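# Fill the carton's empty bottle cell from the steel table

## Task

In the carton, one row is missing its final bottle. Take a bottle from the steel table, set it into that vacant cell, and open the gripper to release it once it is in place.

## Robot and tools

Robot: two arms, left_arm and right_arm, each ending in a two-finger gripper. The fingers extend along the gripper's +z axis and spread apart along its y axis. The reported end_effector_position sits between the finger pads, roughly 1 cm short of the fingertips.

Frame: every position and orientation lives in one scene frame. Its origin is on the table surface midway between the arms; +z is up, +x reaches out over the table, and left_arm is on the +y side. The arm names do not correspond to sides of any camera image. Positions are in metres; orientations are quaternions written w first (qw, qx, qy, qz).

Row layout (used by execute_actions and move): one flat list of 16 numbers covering both arms, even when only one moves: left_arm x, y, z, qw, qx, qy, qz, opening, then right_arm x, y, z, qw, qx, qy, qz, opening. x, y, z and the quaternion are an absolute target pose for that gripper in the scene frame, not an offset. Opening runs from -1 (closed) to +1 (fully open, 0.094 m). Optionally 12 more numbers, each 0 to 1, may follow: per-joint stiffness multipliers, left_arm's six joints then right_arm's six, in Joint positions order; they persist until changed.

execute_actions(actions): a list of up to 15 actions run in sequence. Each action is a table of up to 15 rows, one row per control step of 1/30 s; if fewer rows are given, the final row is repeated until 15 steps have elapsed. An empty list simply returns current state and images. A target lying more than 0.6 m from the gripper's current position along any of that gripper's own axes gets the action rejected for both arms; if the first action fails this test against the latest reported state, or any action is malformed, nothing runs at all. To hold an orientation steady, repeat the same quaternion in every row rather than copying the drifted value from the last result.

Per step the controller limits the commanded pose to within 70 mm and 16 degrees of the measured one, then solves inverse kinematics, favouring position over orientation. Far targets therefore need several actions; after an action an arm continues only to its last clipped pose. Elbows cannot fully straighten. Arms often finish a centimetre or more off target, usually low.

move(target, speed, blocking): target is one 16-number row as above (absolute poses). Both grippers travel straight lines that finish together, taking 0.5 to 10 s; anything longer is cut off at 10 s. speed is the top path speed in m/s, 0.002 to 0.5 (default 0.25); rotation is capped at twice that value in rad/s. Openings are applied when the move begins. Paths do not avoid obstacles or the other arm, and grippers may lag, wander, or overshoot speed near full reach. Faster contact hits harder; aiming deeper past a contact presses harder. With blocking=false the result returns after 0.5 s while motion continues; until a result shows it has ended, use wait or stop before issuing more rows or moves. The result adds a move: line with the ending (done, off_target, moving, held, fault) and active limits, plus each gripper's distance to its pose. If only one arm is named, the other finished fine. held means a check blocked the arm's final step; limits=paced means the sent pose was clipped; limits=held means some steps were blocked en route, after which the arm may surge faster than speed.

wait(seconds): 0 to 10; lets the scene run with each arm holding its last command, returning early if a running move ends. stop(): brakes a running move (needs braking room; fingers keep moving). zoom_image(camera, region): enlarges [x0, y0, x1, y1] pixels (origin top-left, at most 504 by 504) of the latest image from cam_head_left, cam_head_right, cam_high, cam_low, cam_left_wrist or cam_right_wrist, all 504x504. finished_scene(scene): ends the current scene, given its integer number, after the robot has held the last command; irreversible; its result reports success and gives the next task.

Results: the state line shows left_arm: … | right_arm: … with each gripper's position and quaternion (printed position may be slightly wrong, more so at long reach). Hand target lines show the pose each arm is currently driven toward. grip_measured is the finger opening on the command scale; the last Joint positions value is the opening in metres; readings may be off by about 1 mm per gripper. Calls that ran actions also list step-by-step end_effector_position, with HELD marking steps where that arm was restrained. A pose unreachable line means the clearance check altered or blocked that arm's command. Joint ranges (rad): waist -2.618 to 3.054, shoulder 0.000 to 3.142, elbow 0.000 to 3.142, wrist pitch -1.571 to 1.571, wrist yaw -1.571 to 1.571, wrist roll -2.094 to 2.094.

Gripping: to hold, command an opening below grip_measured, about 0.03 below for a firm grasp. Finger force tops out near 50 to 62 N per pad. Holding loads heats motors: MOTOR HOT appears from 75 °C, 90 °C pauses that arm for 10 s, 100 °C makes it go limp and drop. FAULT lines report any arm stop.

Typical order: look, open and approach a bottle from above, lower, close, lift, carry over the empty cell, lower in, open, retreat. An idle arm should be resent its last reported pose and opening every call.

Avoid: knocking or placing anything off the table (task fails), dropping or slipping the bottle, slamming into things, pressing hard, and letting the arms collide. Occasional external tugs on held objects or pushes on loose ones may occur.

Each tool is called after ">>>" in YAML: its name, and indented under it one key for each argument.

## Session

I'll start by checking the current state of the scene.

>>> execute_actions:
  actions: []

Scene clock: 0.00 s.
left_arm: end_effector_position=(+0.5283, +0.0880, +0.2692) grip_measured=+1.000 end_effector_quat_wxyz=(+0.524, -0.108, +0.843, -0.059) | right_arm: end_effector_position=(+0.3584, -0.5783, +0.1548) grip_measured=+1.000 end_effector_quat_wxyz=(+0.102, +0.773, +0.543, +0.311)
Joint positions: left_arm=[-0.445  1.923  1.743 -0.313 -0.345 -0.419  0.094] | right_arm=[-0.784  1.735  1.424 -0.922 -0.588  1.205  0.094]
Joint velocities: left_arm=[-0.022  0.002 -0.012 -0.066  0.022 -0.037  0.   ] | right_arm=[-0.002  0.002 -0.007  0.007  0.081  0.11   0.   ]
Motor temperatures (°C, as the motors report them): left_arm=[23 23 22 24 22 25] | right_arm=[24 22 24 24 24 24]
Hand target (left_arm): +0.527, +0.089, +0.266; +0.518, -0.107, +0.847, -0.054
Hand target (right_arm): +0.359, -0.578, +0.159; +0.106, +0.771, +0.545, +0.313
Joint stiffness scale: left_arm=[1. 1. 1. 1. 1. 1.] | right_arm=[1. 1. 1. 1. 1. 1.]

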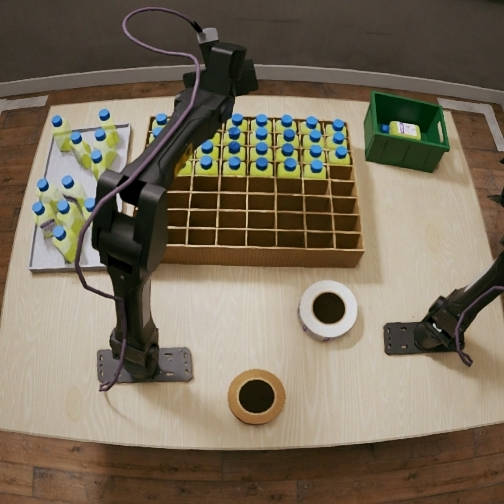

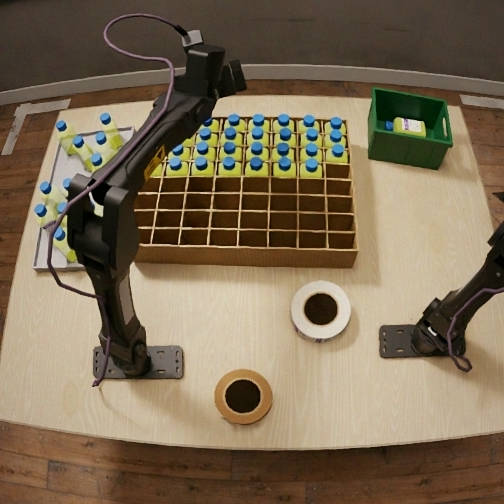

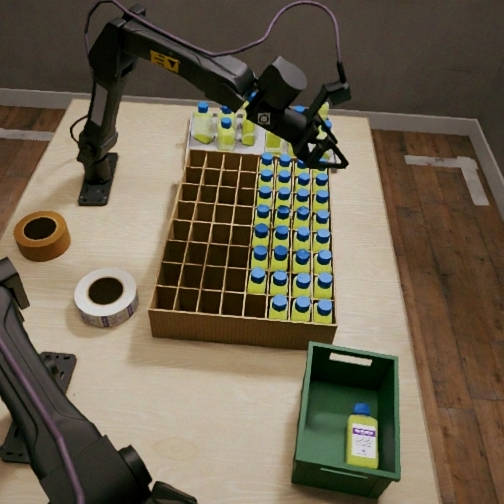

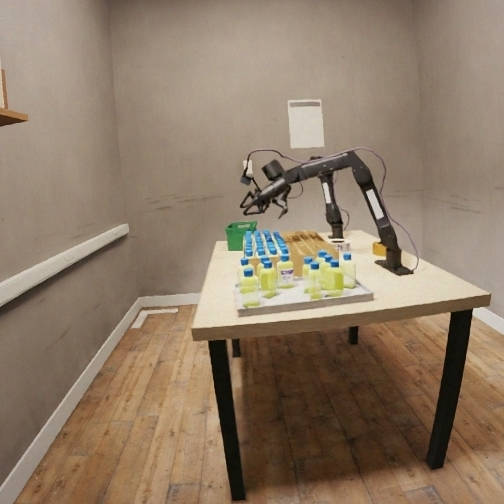

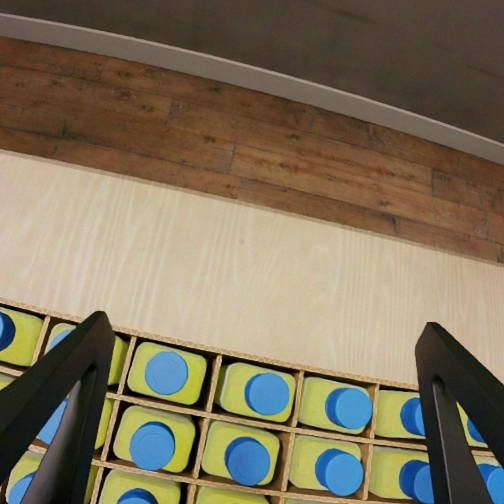

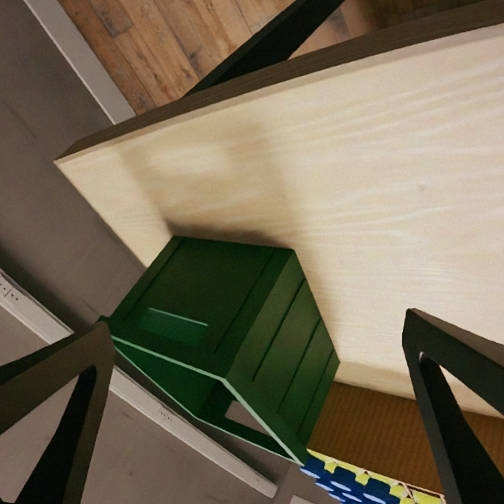

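>>> zoom_image:
  camera: "cam_head_left"
  region: [0, 90, 252, 290]

>>> zoom_image:
  camera: "cam_head_left"
  region: [130, 90, 382, 290]

>>> zoom_image:
  camera: "cam_high"
  region: [130, 80, 382, 350]

>>> zoom_image:
  camera: "cam_low"
  region: [200, 210, 400, 330]

Region (0, 90, 252, 290) of cam_head_left's 504x504 image, scaled by 2.000, with more detail than that image has; it fills the top 400 rows of this view, and the rest is white.

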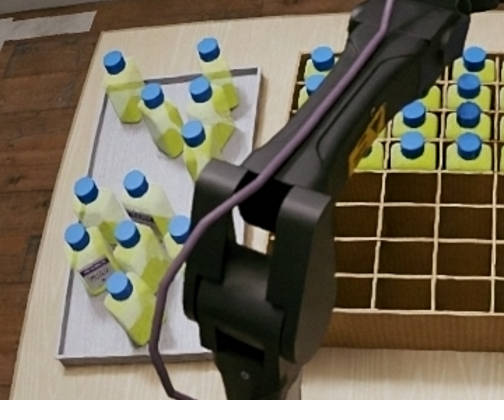

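Region (130, 90, 382, 290) of cam_head_left's 504x504 image, scaled by 2.000, with more detail than that image has; it fills the top 400 rows of this view, and the rest is white.

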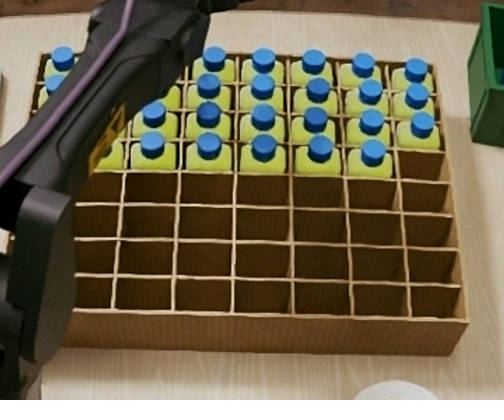

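Region (130, 80, 382, 350) of cam_high's 504x504 image, scaled by 1.867, with more detail than that image has; it fills the left 470 columns of this view, and the rest is white.

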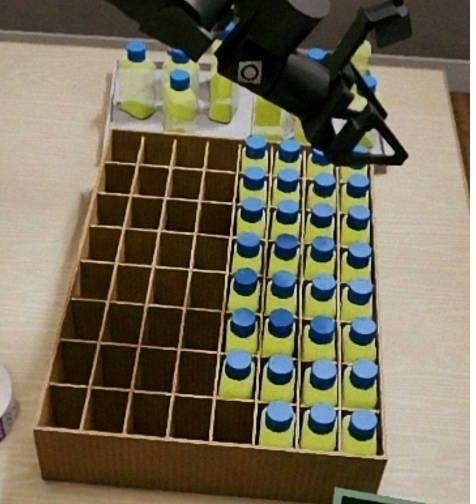

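Region (200, 210, 400, 330) of cam_low's 504x504 image, scaled by 2.520, with more detail than that image has; it fills the top 302 rows of this view, and the rest is white.

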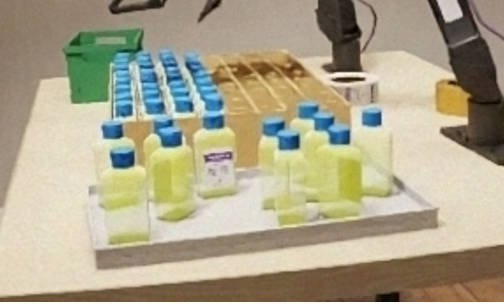

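>>> move:
  target: [0.32, 0.45, 0.33, 0, 0, 1, 0, 1, 0.40, -0.20, 0.33, 0, 0, 1, 0, 1]
  speed: 0.3

Scene clock: 10.43 s.
left_arm: end_effector_position=(+0.3192, +0.4532, +0.3242) grip_measured=+1.000 end_effector_quat_wxyz=(+0.218, -0.012, +0.967, +0.132) | right_arm: end_effector_position=(+0.3971, -0.1971, +0.3285) grip_measured=+1.000 end_effector_quat_wxyz=(+0.226, +0.021, +0.963, +0.142)
Joint positions: left_arm=[ 0.476  1.875  2.375 -1.555 -0.004  0.527  0.094] | right_arm=[ 0.413  1.887  2.399 -1.548 -0.081  0.449  0.094]
Joint velocities: left_arm=[-0.002  0.022  0.027 -0.022 -0.007 -0.007  0.   ] | right_arm=[ 0.012 -0.007  0.017 -0.081  0.037 -0.022  0.   ]
Motor temperatures (°C, as the motors report them): left_arm=[23 25 23 25 22 25] | right_arm=[24 24 25 24 24 24]
Hand target (left_arm): +0.315, +0.446, +0.325; +0.210, -0.004, +0.969, +0.133
Hand target (right_arm): +0.398, -0.196, +0.329; +0.227, +0.014, +0.964, +0.134
Off the commanded pose (left_arm): 0.007 m, 30 deg; orientation clipped at the last step of the last action.
Off the commanded pose (right_arm): 0.004 m, 31 deg; orientation clipped at the last step of the last action.
Joint stiffness scale: left_arm=[1. 1. 1. 1. 1. 1.] | right_arm=[1. 1. 1. 1. 1. 1.]
joint sent to its limit (left arm) — the command would take joint 4 (wrist pitch) past its lower limit, so that joint was sent only as far as its limit.
joint sent to its limit (right arm) — the command would take joint 4 (wrist pitch) past its lower limit, so that joint was sent only as far as its limit.
move: off_target (left_arm, right_arm); limits=paced

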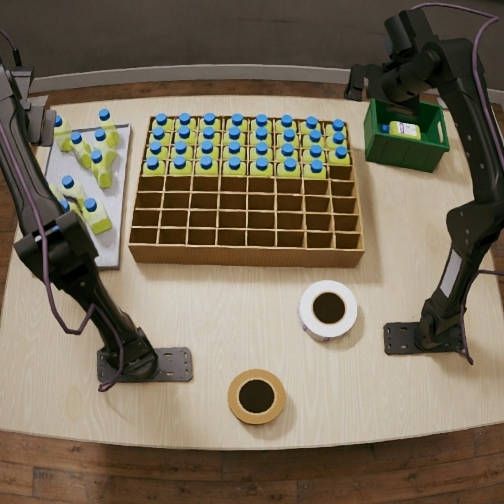

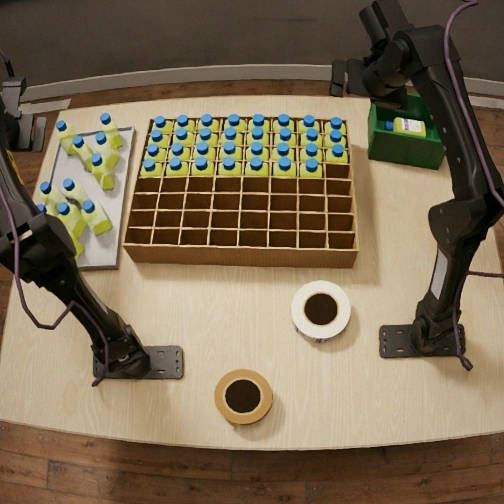

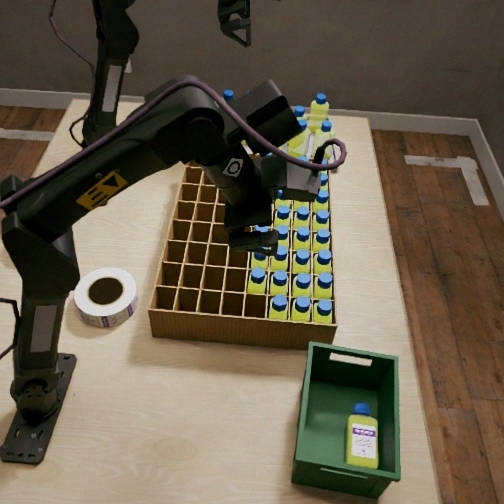

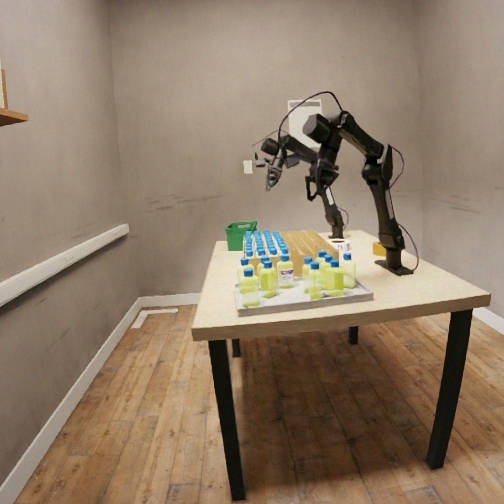

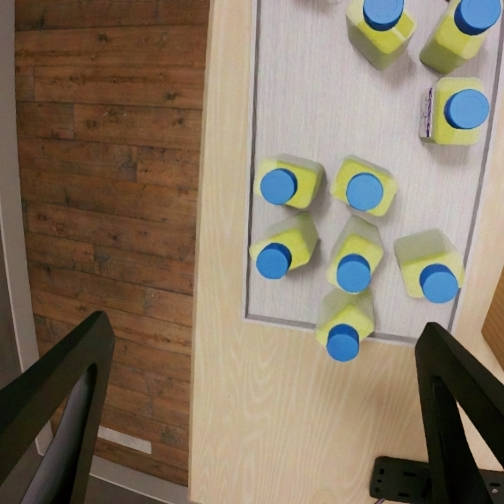

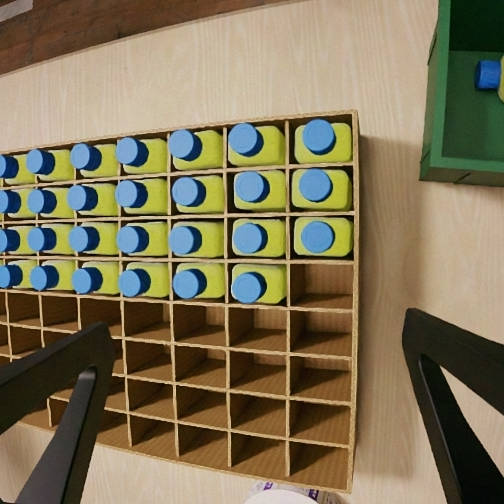

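>>> zoom_image:
  camera: "cam_left_wrist"
  region: [230, 0, 504, 380]

>>> zoom_image:
  camera: "cam_right_wrist"
  region: [160, 100, 400, 340]

Region (230, 0, 504, 380) of cam_left_wrist's 504x504 image, scaled by 1.326, with more detail than that image has; it fills the left 363 columns of this view, and the rest is white.

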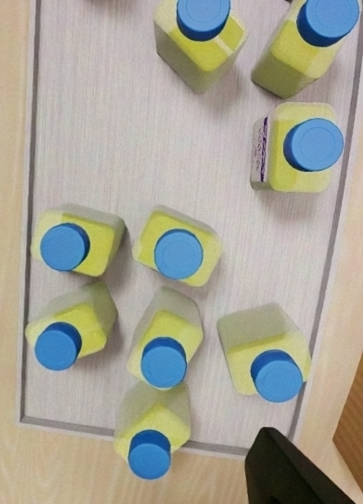

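Region (160, 100, 400, 340) of cam_right_wrist's 504x504 image, scaled by 2.100, with more detail than that image has.

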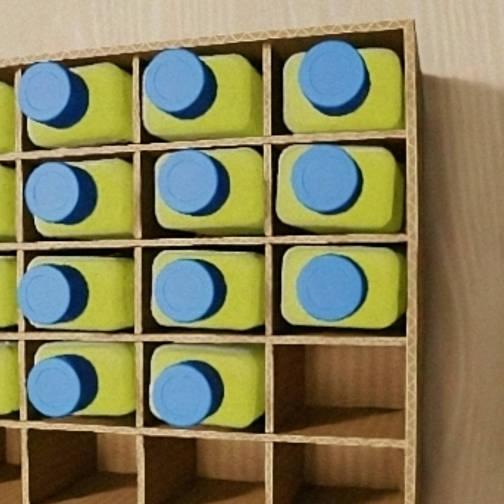

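>>> move:
  target: [0.26, 0.36, 0.21, 0, 0, 1, 0, 1, 0.385, -0.19, 0.21, 0, 0, 1, 0, 1]
  speed: 0.25

Scene clock: 27.17 s.
left_arm: end_effector_position=(+0.2670, +0.3687, +0.2048) grip_measured=+1.000 end_effector_quat_wxyz=(+0.027, +0.001, +1.000, +0.016) | right_arm: end_effector_position=(+0.3916, -0.1871, +0.2132) grip_measured=+1.000 end_effector_quat_wxyz=(+0.083, +0.004, +0.995, +0.048)
Joint positions: left_arm=[ 0.334  1.745  1.803 -1.567 -0.009  0.411  0.094] | right_arm=[ 0.468  2.015  2.183 -1.548 -0.017  0.447  0.094]
Joint velocities: left_arm=[-0.012 -0.002  0.007  0.066 -0.007 -0.051  0.   ] | right_arm=[ 0.007 -0.007 -0.007 -0.066  0.051  0.037  0.   ]
Motor temperatures (°C, as the motors report them): left_arm=[23 26 23 25 22 25] | right_arm=[24 24 25 25 24 24]
Hand target (left_arm): +0.264, +0.362, +0.207; +0.029, +0.002, +1.000, +0.011
Hand target (right_arm): +0.387, -0.189, +0.208; +0.072, +0.003, +0.997, +0.036
Off the commanded pose (left_arm): 0.012 m, 4 deg.
Off the commanded pose (right_arm): 0.008 m, 11 deg.
Joint stiffness scale: left_arm=[1. 1. 1. 1. 1. 1.] | right_arm=[1. 1. 1. 1. 1. 1.]
joint sent to its limit (left arm) — the command would take joint 4 (wrist pitch) past its lower limit, so that joint was sent only as far as its limit.
joint sent to its limit (right arm) — the command would take joint 4 (wrist pitch) past its lower limit, so that joint was sent only as far as its limit.
move: off_target (left_arm, right_arm)

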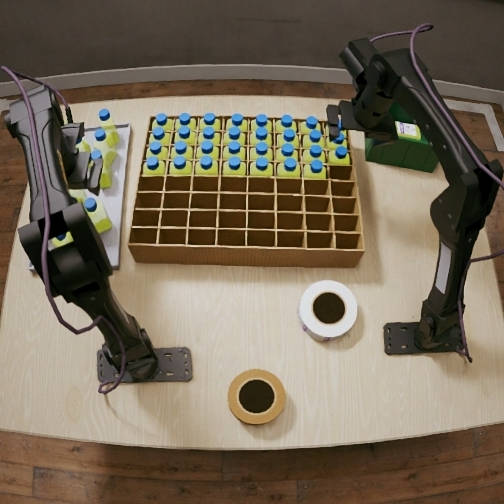

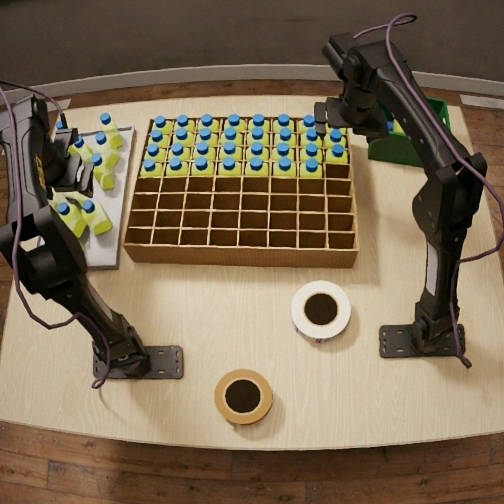

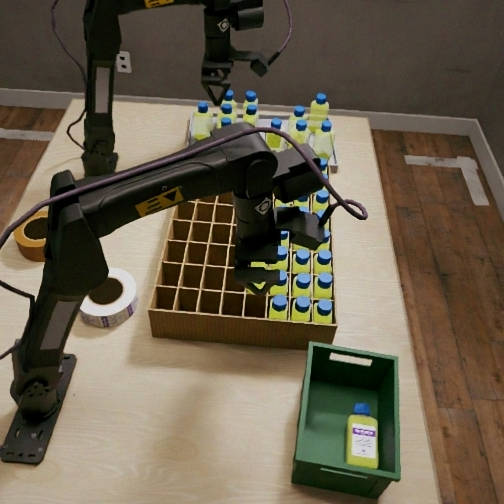

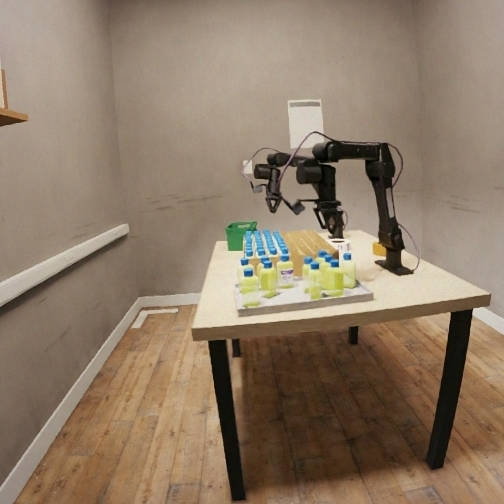

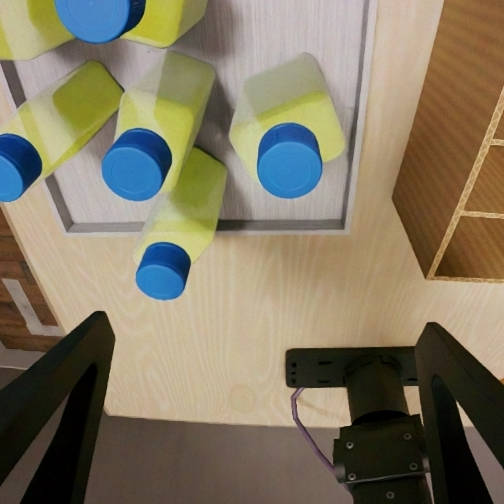

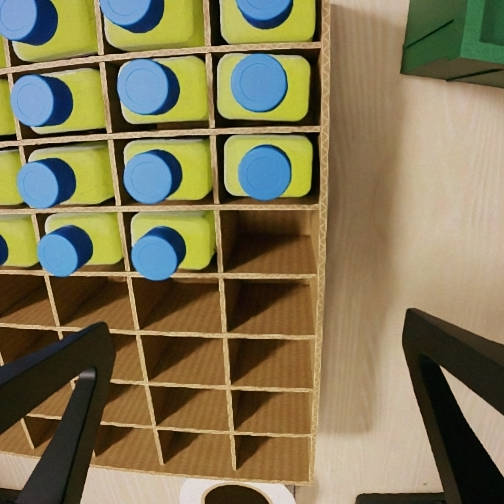

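>>> move:
  target: [0.294, 0.355, 0.165, 0, 0.5878, 0.8090, 0, 1, 0.375, -0.185, 0.21, 0.1305, 0, 0.9914, 0, 1]
  speed: 0.25

Scene clock: 37.73 s.
left_arm: end_effector_position=(+0.2951, +0.3619, +0.1752) grip_measured=+1.000 end_effector_quat_wxyz=(+0.006, +0.579, +0.815, +0.015) | right_arm: end_effector_position=(+0.3758, -0.1840, +0.2030) grip_measured=+1.000 end_effector_quat_wxyz=(+0.114, -0.002, +0.994, +0.001)
Joint positions: left_arm=[ 0.284  1.841  1.803 -1.501 -0.008  1.595  0.094] | right_arm=[ 0.549  1.92   1.997 -1.448  0.111  0.504  0.094]
Joint velocities: left_arm=[-0.002 -0.007 -0.007 -0.066 -0.007  0.051  0.   ] | right_arm=[ 0.012 -0.022 -0.032  0.066 -0.007  0.022  0.   ]
Motor temperatures (°C, as the motors report them): left_arm=[23 26 23 25 22 25] | right_arm=[24 26 25 25 24 24]
Hand target (left_arm): +0.295, +0.356, +0.166; +0.001, +0.588, +0.809, -0.000
Hand target (right_arm): +0.375, -0.185, +0.210; +0.129, -0.000, +0.992, +0.001
Off the commanded pose (left_arm): 0.012 m, 2 deg.
Off the commanded pose (right_arm): 0.007 m, 2 deg.
Joint stiffness scale: left_arm=[1. 1. 1. 1. 1. 1.] | right_arm=[1. 1. 1. 1. 1. 1.]
move: off_target (left_arm)

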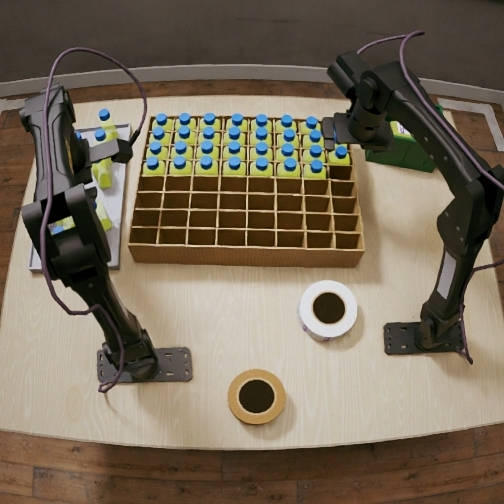

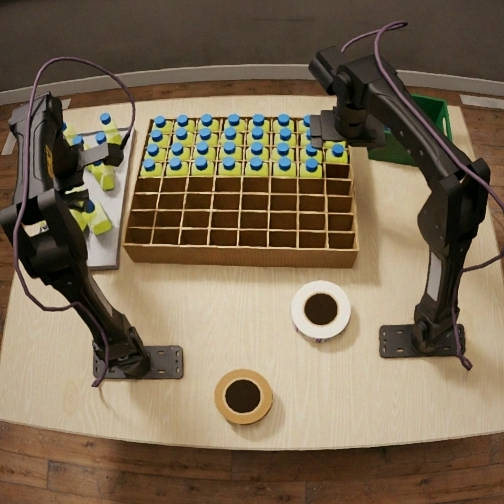

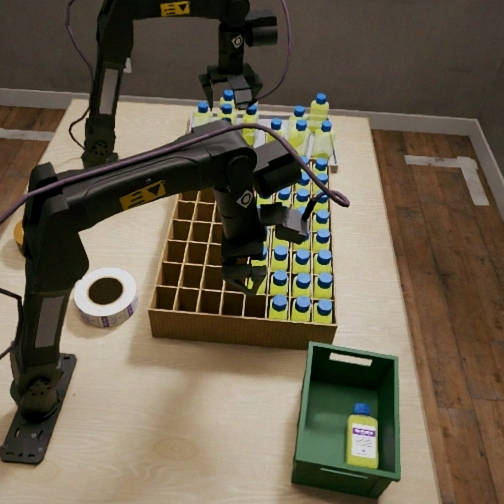

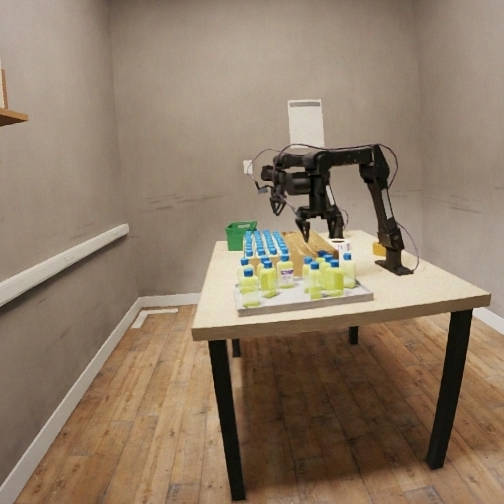

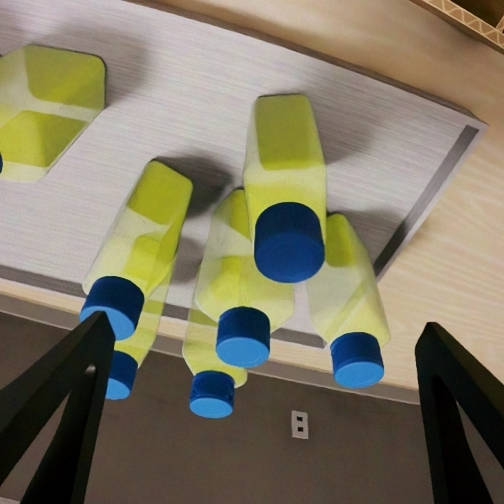

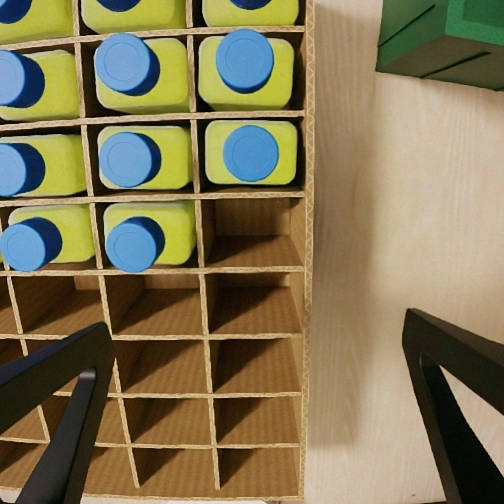

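>>> move:
  target: [0.284, 0.356, 0.065, 0, 0.5878, 0.8090, 0, 1, 0.24, -0.17, 0.20, 0.1305, 0, 0.9914, 0, 1]
  speed: 0.15

Scene clock: 42.23 s.
left_arm: end_effector_position=(+0.2896, +0.3598, +0.0702) grip_measured=+1.000 end_effector_quat_wxyz=(+0.001, +0.585, +0.811, +0.009) | right_arm: end_effector_position=(+0.2396, -0.1652, +0.1968) grip_measured=+1.000 end_effector_quat_wxyz=(+0.115, -0.003, +0.993, +0.003)
Joint positions: left_arm=[ 0.284  1.837  1.379 -1.097 -0.008  1.608  0.094] | right_arm=[ 0.865  1.536  1.524 -1.398  0.165  0.816  0.094]
Joint velocities: left_arm=[-0.017  0.017 -0.007  0.022  0.007 -0.066  0.   ] | right_arm=[ 0.017 -0.002 -0.012  0.022 -0.051  0.007  0.   ]
Motor temperatures (°C, as the motors report them): left_arm=[23 26 23 25 22 25] | right_arm=[24 26 25 25 24 24]
Hand target (left_arm): +0.287, +0.357, +0.065; -0.000, +0.588, +0.809, -0.000
Hand target (right_arm): +0.239, -0.169, +0.199; +0.126, +0.000, +0.992, +0.002
Off the commanded pose (left_arm): 0.009 m, 1 deg.
Off the commanded pose (right_arm): 0.006 m, 2 deg.
Joint stiffness scale: left_arm=[1. 1. 1. 1. 1. 1.] | right_arm=[1. 1. 1. 1. 1. 1.]
move: done

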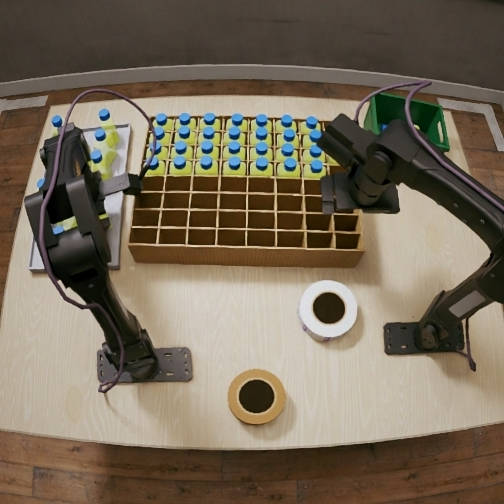

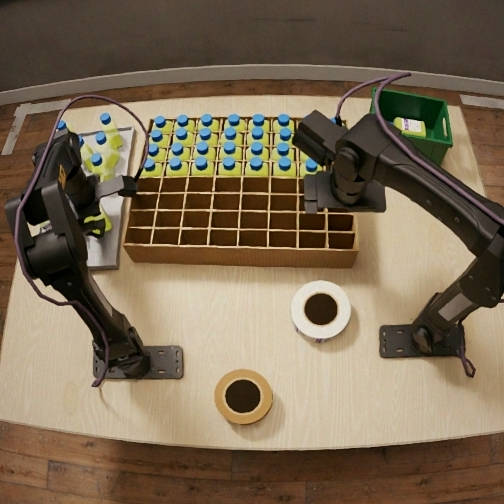

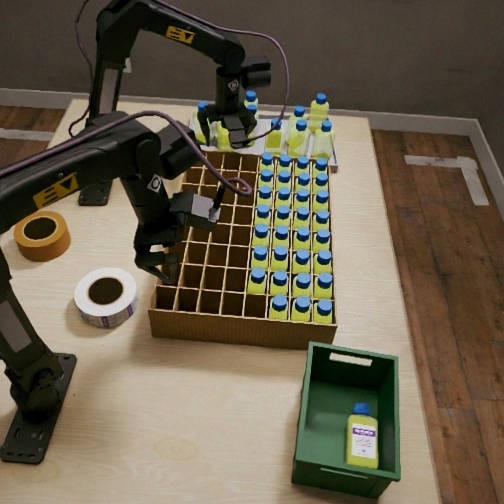

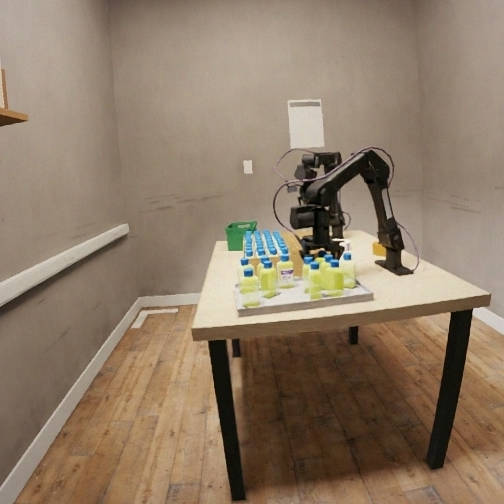

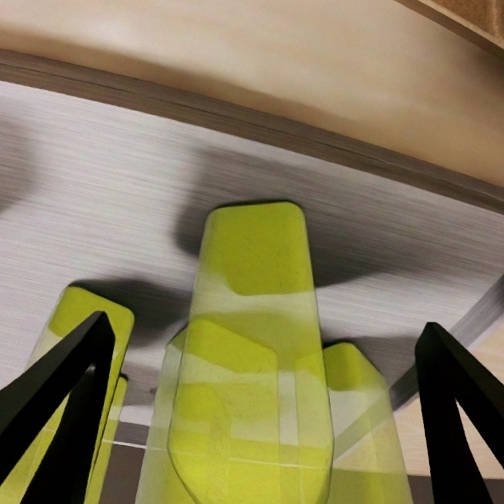

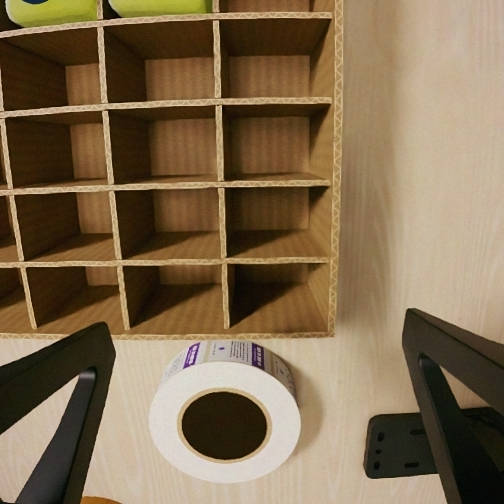

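>>> execute_actions:
  actions:
    - [[0.287, 0.357, 0.065, 0, 0.5878, 0.8090, 0, -0.30, 0.24, -0.17, 0.20, 0.1305, 0, 0.9914, 0, 1]]
    - [[0.287, 0.357, 0.065, 0, 0.5878, 0.8090, 0, -0.30, 0.24, -0.17, 0.20, 0.1305, 0, 0.9914, 0, 1]]

Scene clock: 43.90 s.
left_arm: end_effector_position=(+0.2905, +0.3601, +0.0702) grip_measured=-0.284 end_effector_quat_wxyz=(+0.002, +0.585, +0.811, +0.010) | right_arm: end_effector_position=(+0.2408, -0.1664, +0.1971) grip_measured=+1.000 end_effector_quat_wxyz=(+0.118, -0.002, +0.993, -0.000)
Joint positions: left_arm=[ 0.284  1.837  1.379 -1.093 -0.008  1.609  0.034] | right_arm=[ 0.865  1.536  1.524 -1.398  0.175  0.818  0.094]
Joint velocities: left_arm=[ 0.002 -0.002  0.007 -0.007 -0.051 -0.007  0.001] | right_arm=[-0.007  0.007 -0.012  0.037  0.007 -0.007  0.   ]
Motor temperatures (°C, as the motors report them): left_arm=[23 26 23 25 22 25] | right_arm=[24 26 25 25 24 24]
Hand target (left_arm): +0.287, +0.357, +0.065; +0.000, +0.588, +0.809, -0.000
Hand target (right_arm): +0.240, -0.170, +0.200; +0.130, -0.000, +0.991, +0.000
Off the commanded pose (left_arm): 0.007 m, 1 deg.
Off the commanded pose (right_arm): 0.005 m, 1 deg.
Joint stiffness scale: left_arm=[1. 1. 1. 1. 1. 1.] | right_arm=[1. 1. 1. 1. 1. 1.]
Step readings (end_effector_position; steps 1 to 15: 1st action; 16 to 30: 2nd action):
0: left_arm (+0.2899, +0.3599, +0.0702) | right_arm (+0.2397, -0.1653, +0.1969)
1: left_arm (+0.2899, +0.3599, +0.0702) | right_arm (+0.2399, -0.1655, +0.1969)
2: left_arm (+0.2899, +0.3599, +0.0702) | right_arm (+0.2401, -0.1656, +0.1970)
4: left_arm (+0.2899, +0.3599, +0.0702) | right_arm (+0.2404, -0.1659, +0.1970)
8: left_arm (+0.2905, +0.3601, +0.0702) | right_arm (+0.2406, -0.1662, +0.1971)
15: left_arm (+0.2905, +0.3601, +0.0702) | right_arm (+0.2408, -0.1663, +0.1971)
16: left_arm (+0.2905, +0.3601, +0.0702) | right_arm (+0.2408, -0.1664, +0.1971)
17: left_arm (+0.2905, +0.3601, +0.0702) | right_arm (+0.2408, -0.1664, +0.1971)
19: left_arm (+0.2905, +0.3601, +0.0702) | right_arm (+0.2408, -0.1664, +0.1971)
23: left_arm (+0.2905, +0.3601, +0.0702) | right_arm (+0.2408, -0.1664, +0.1971)
30: end_effector_position above

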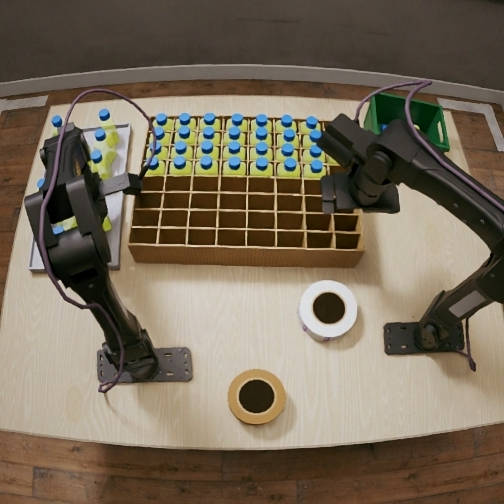

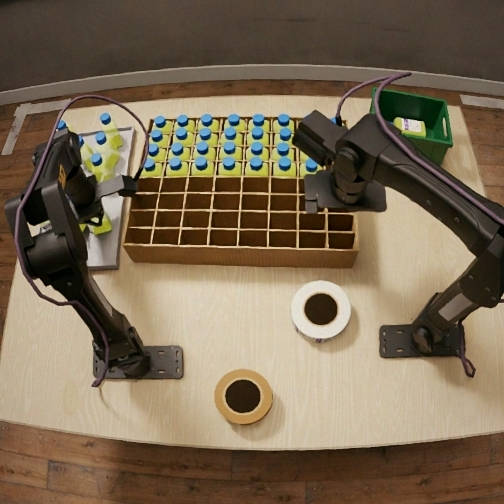

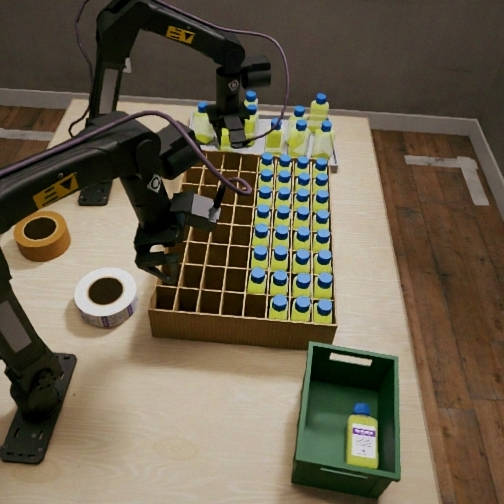

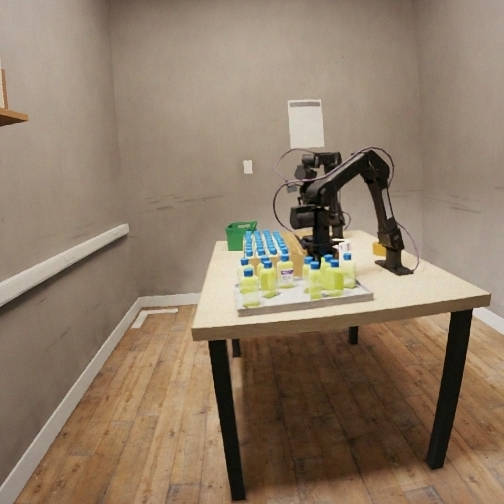

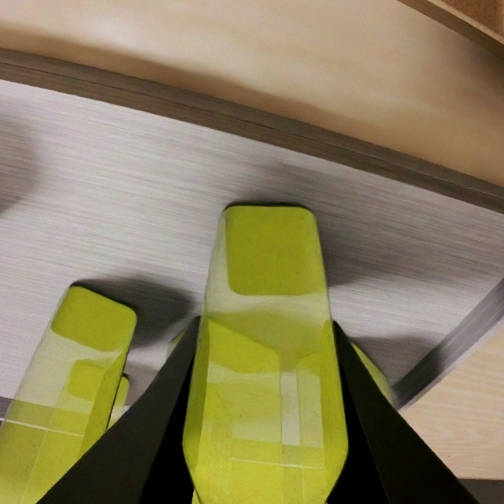

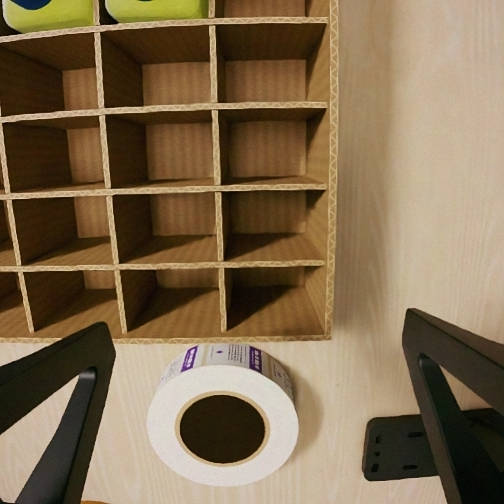

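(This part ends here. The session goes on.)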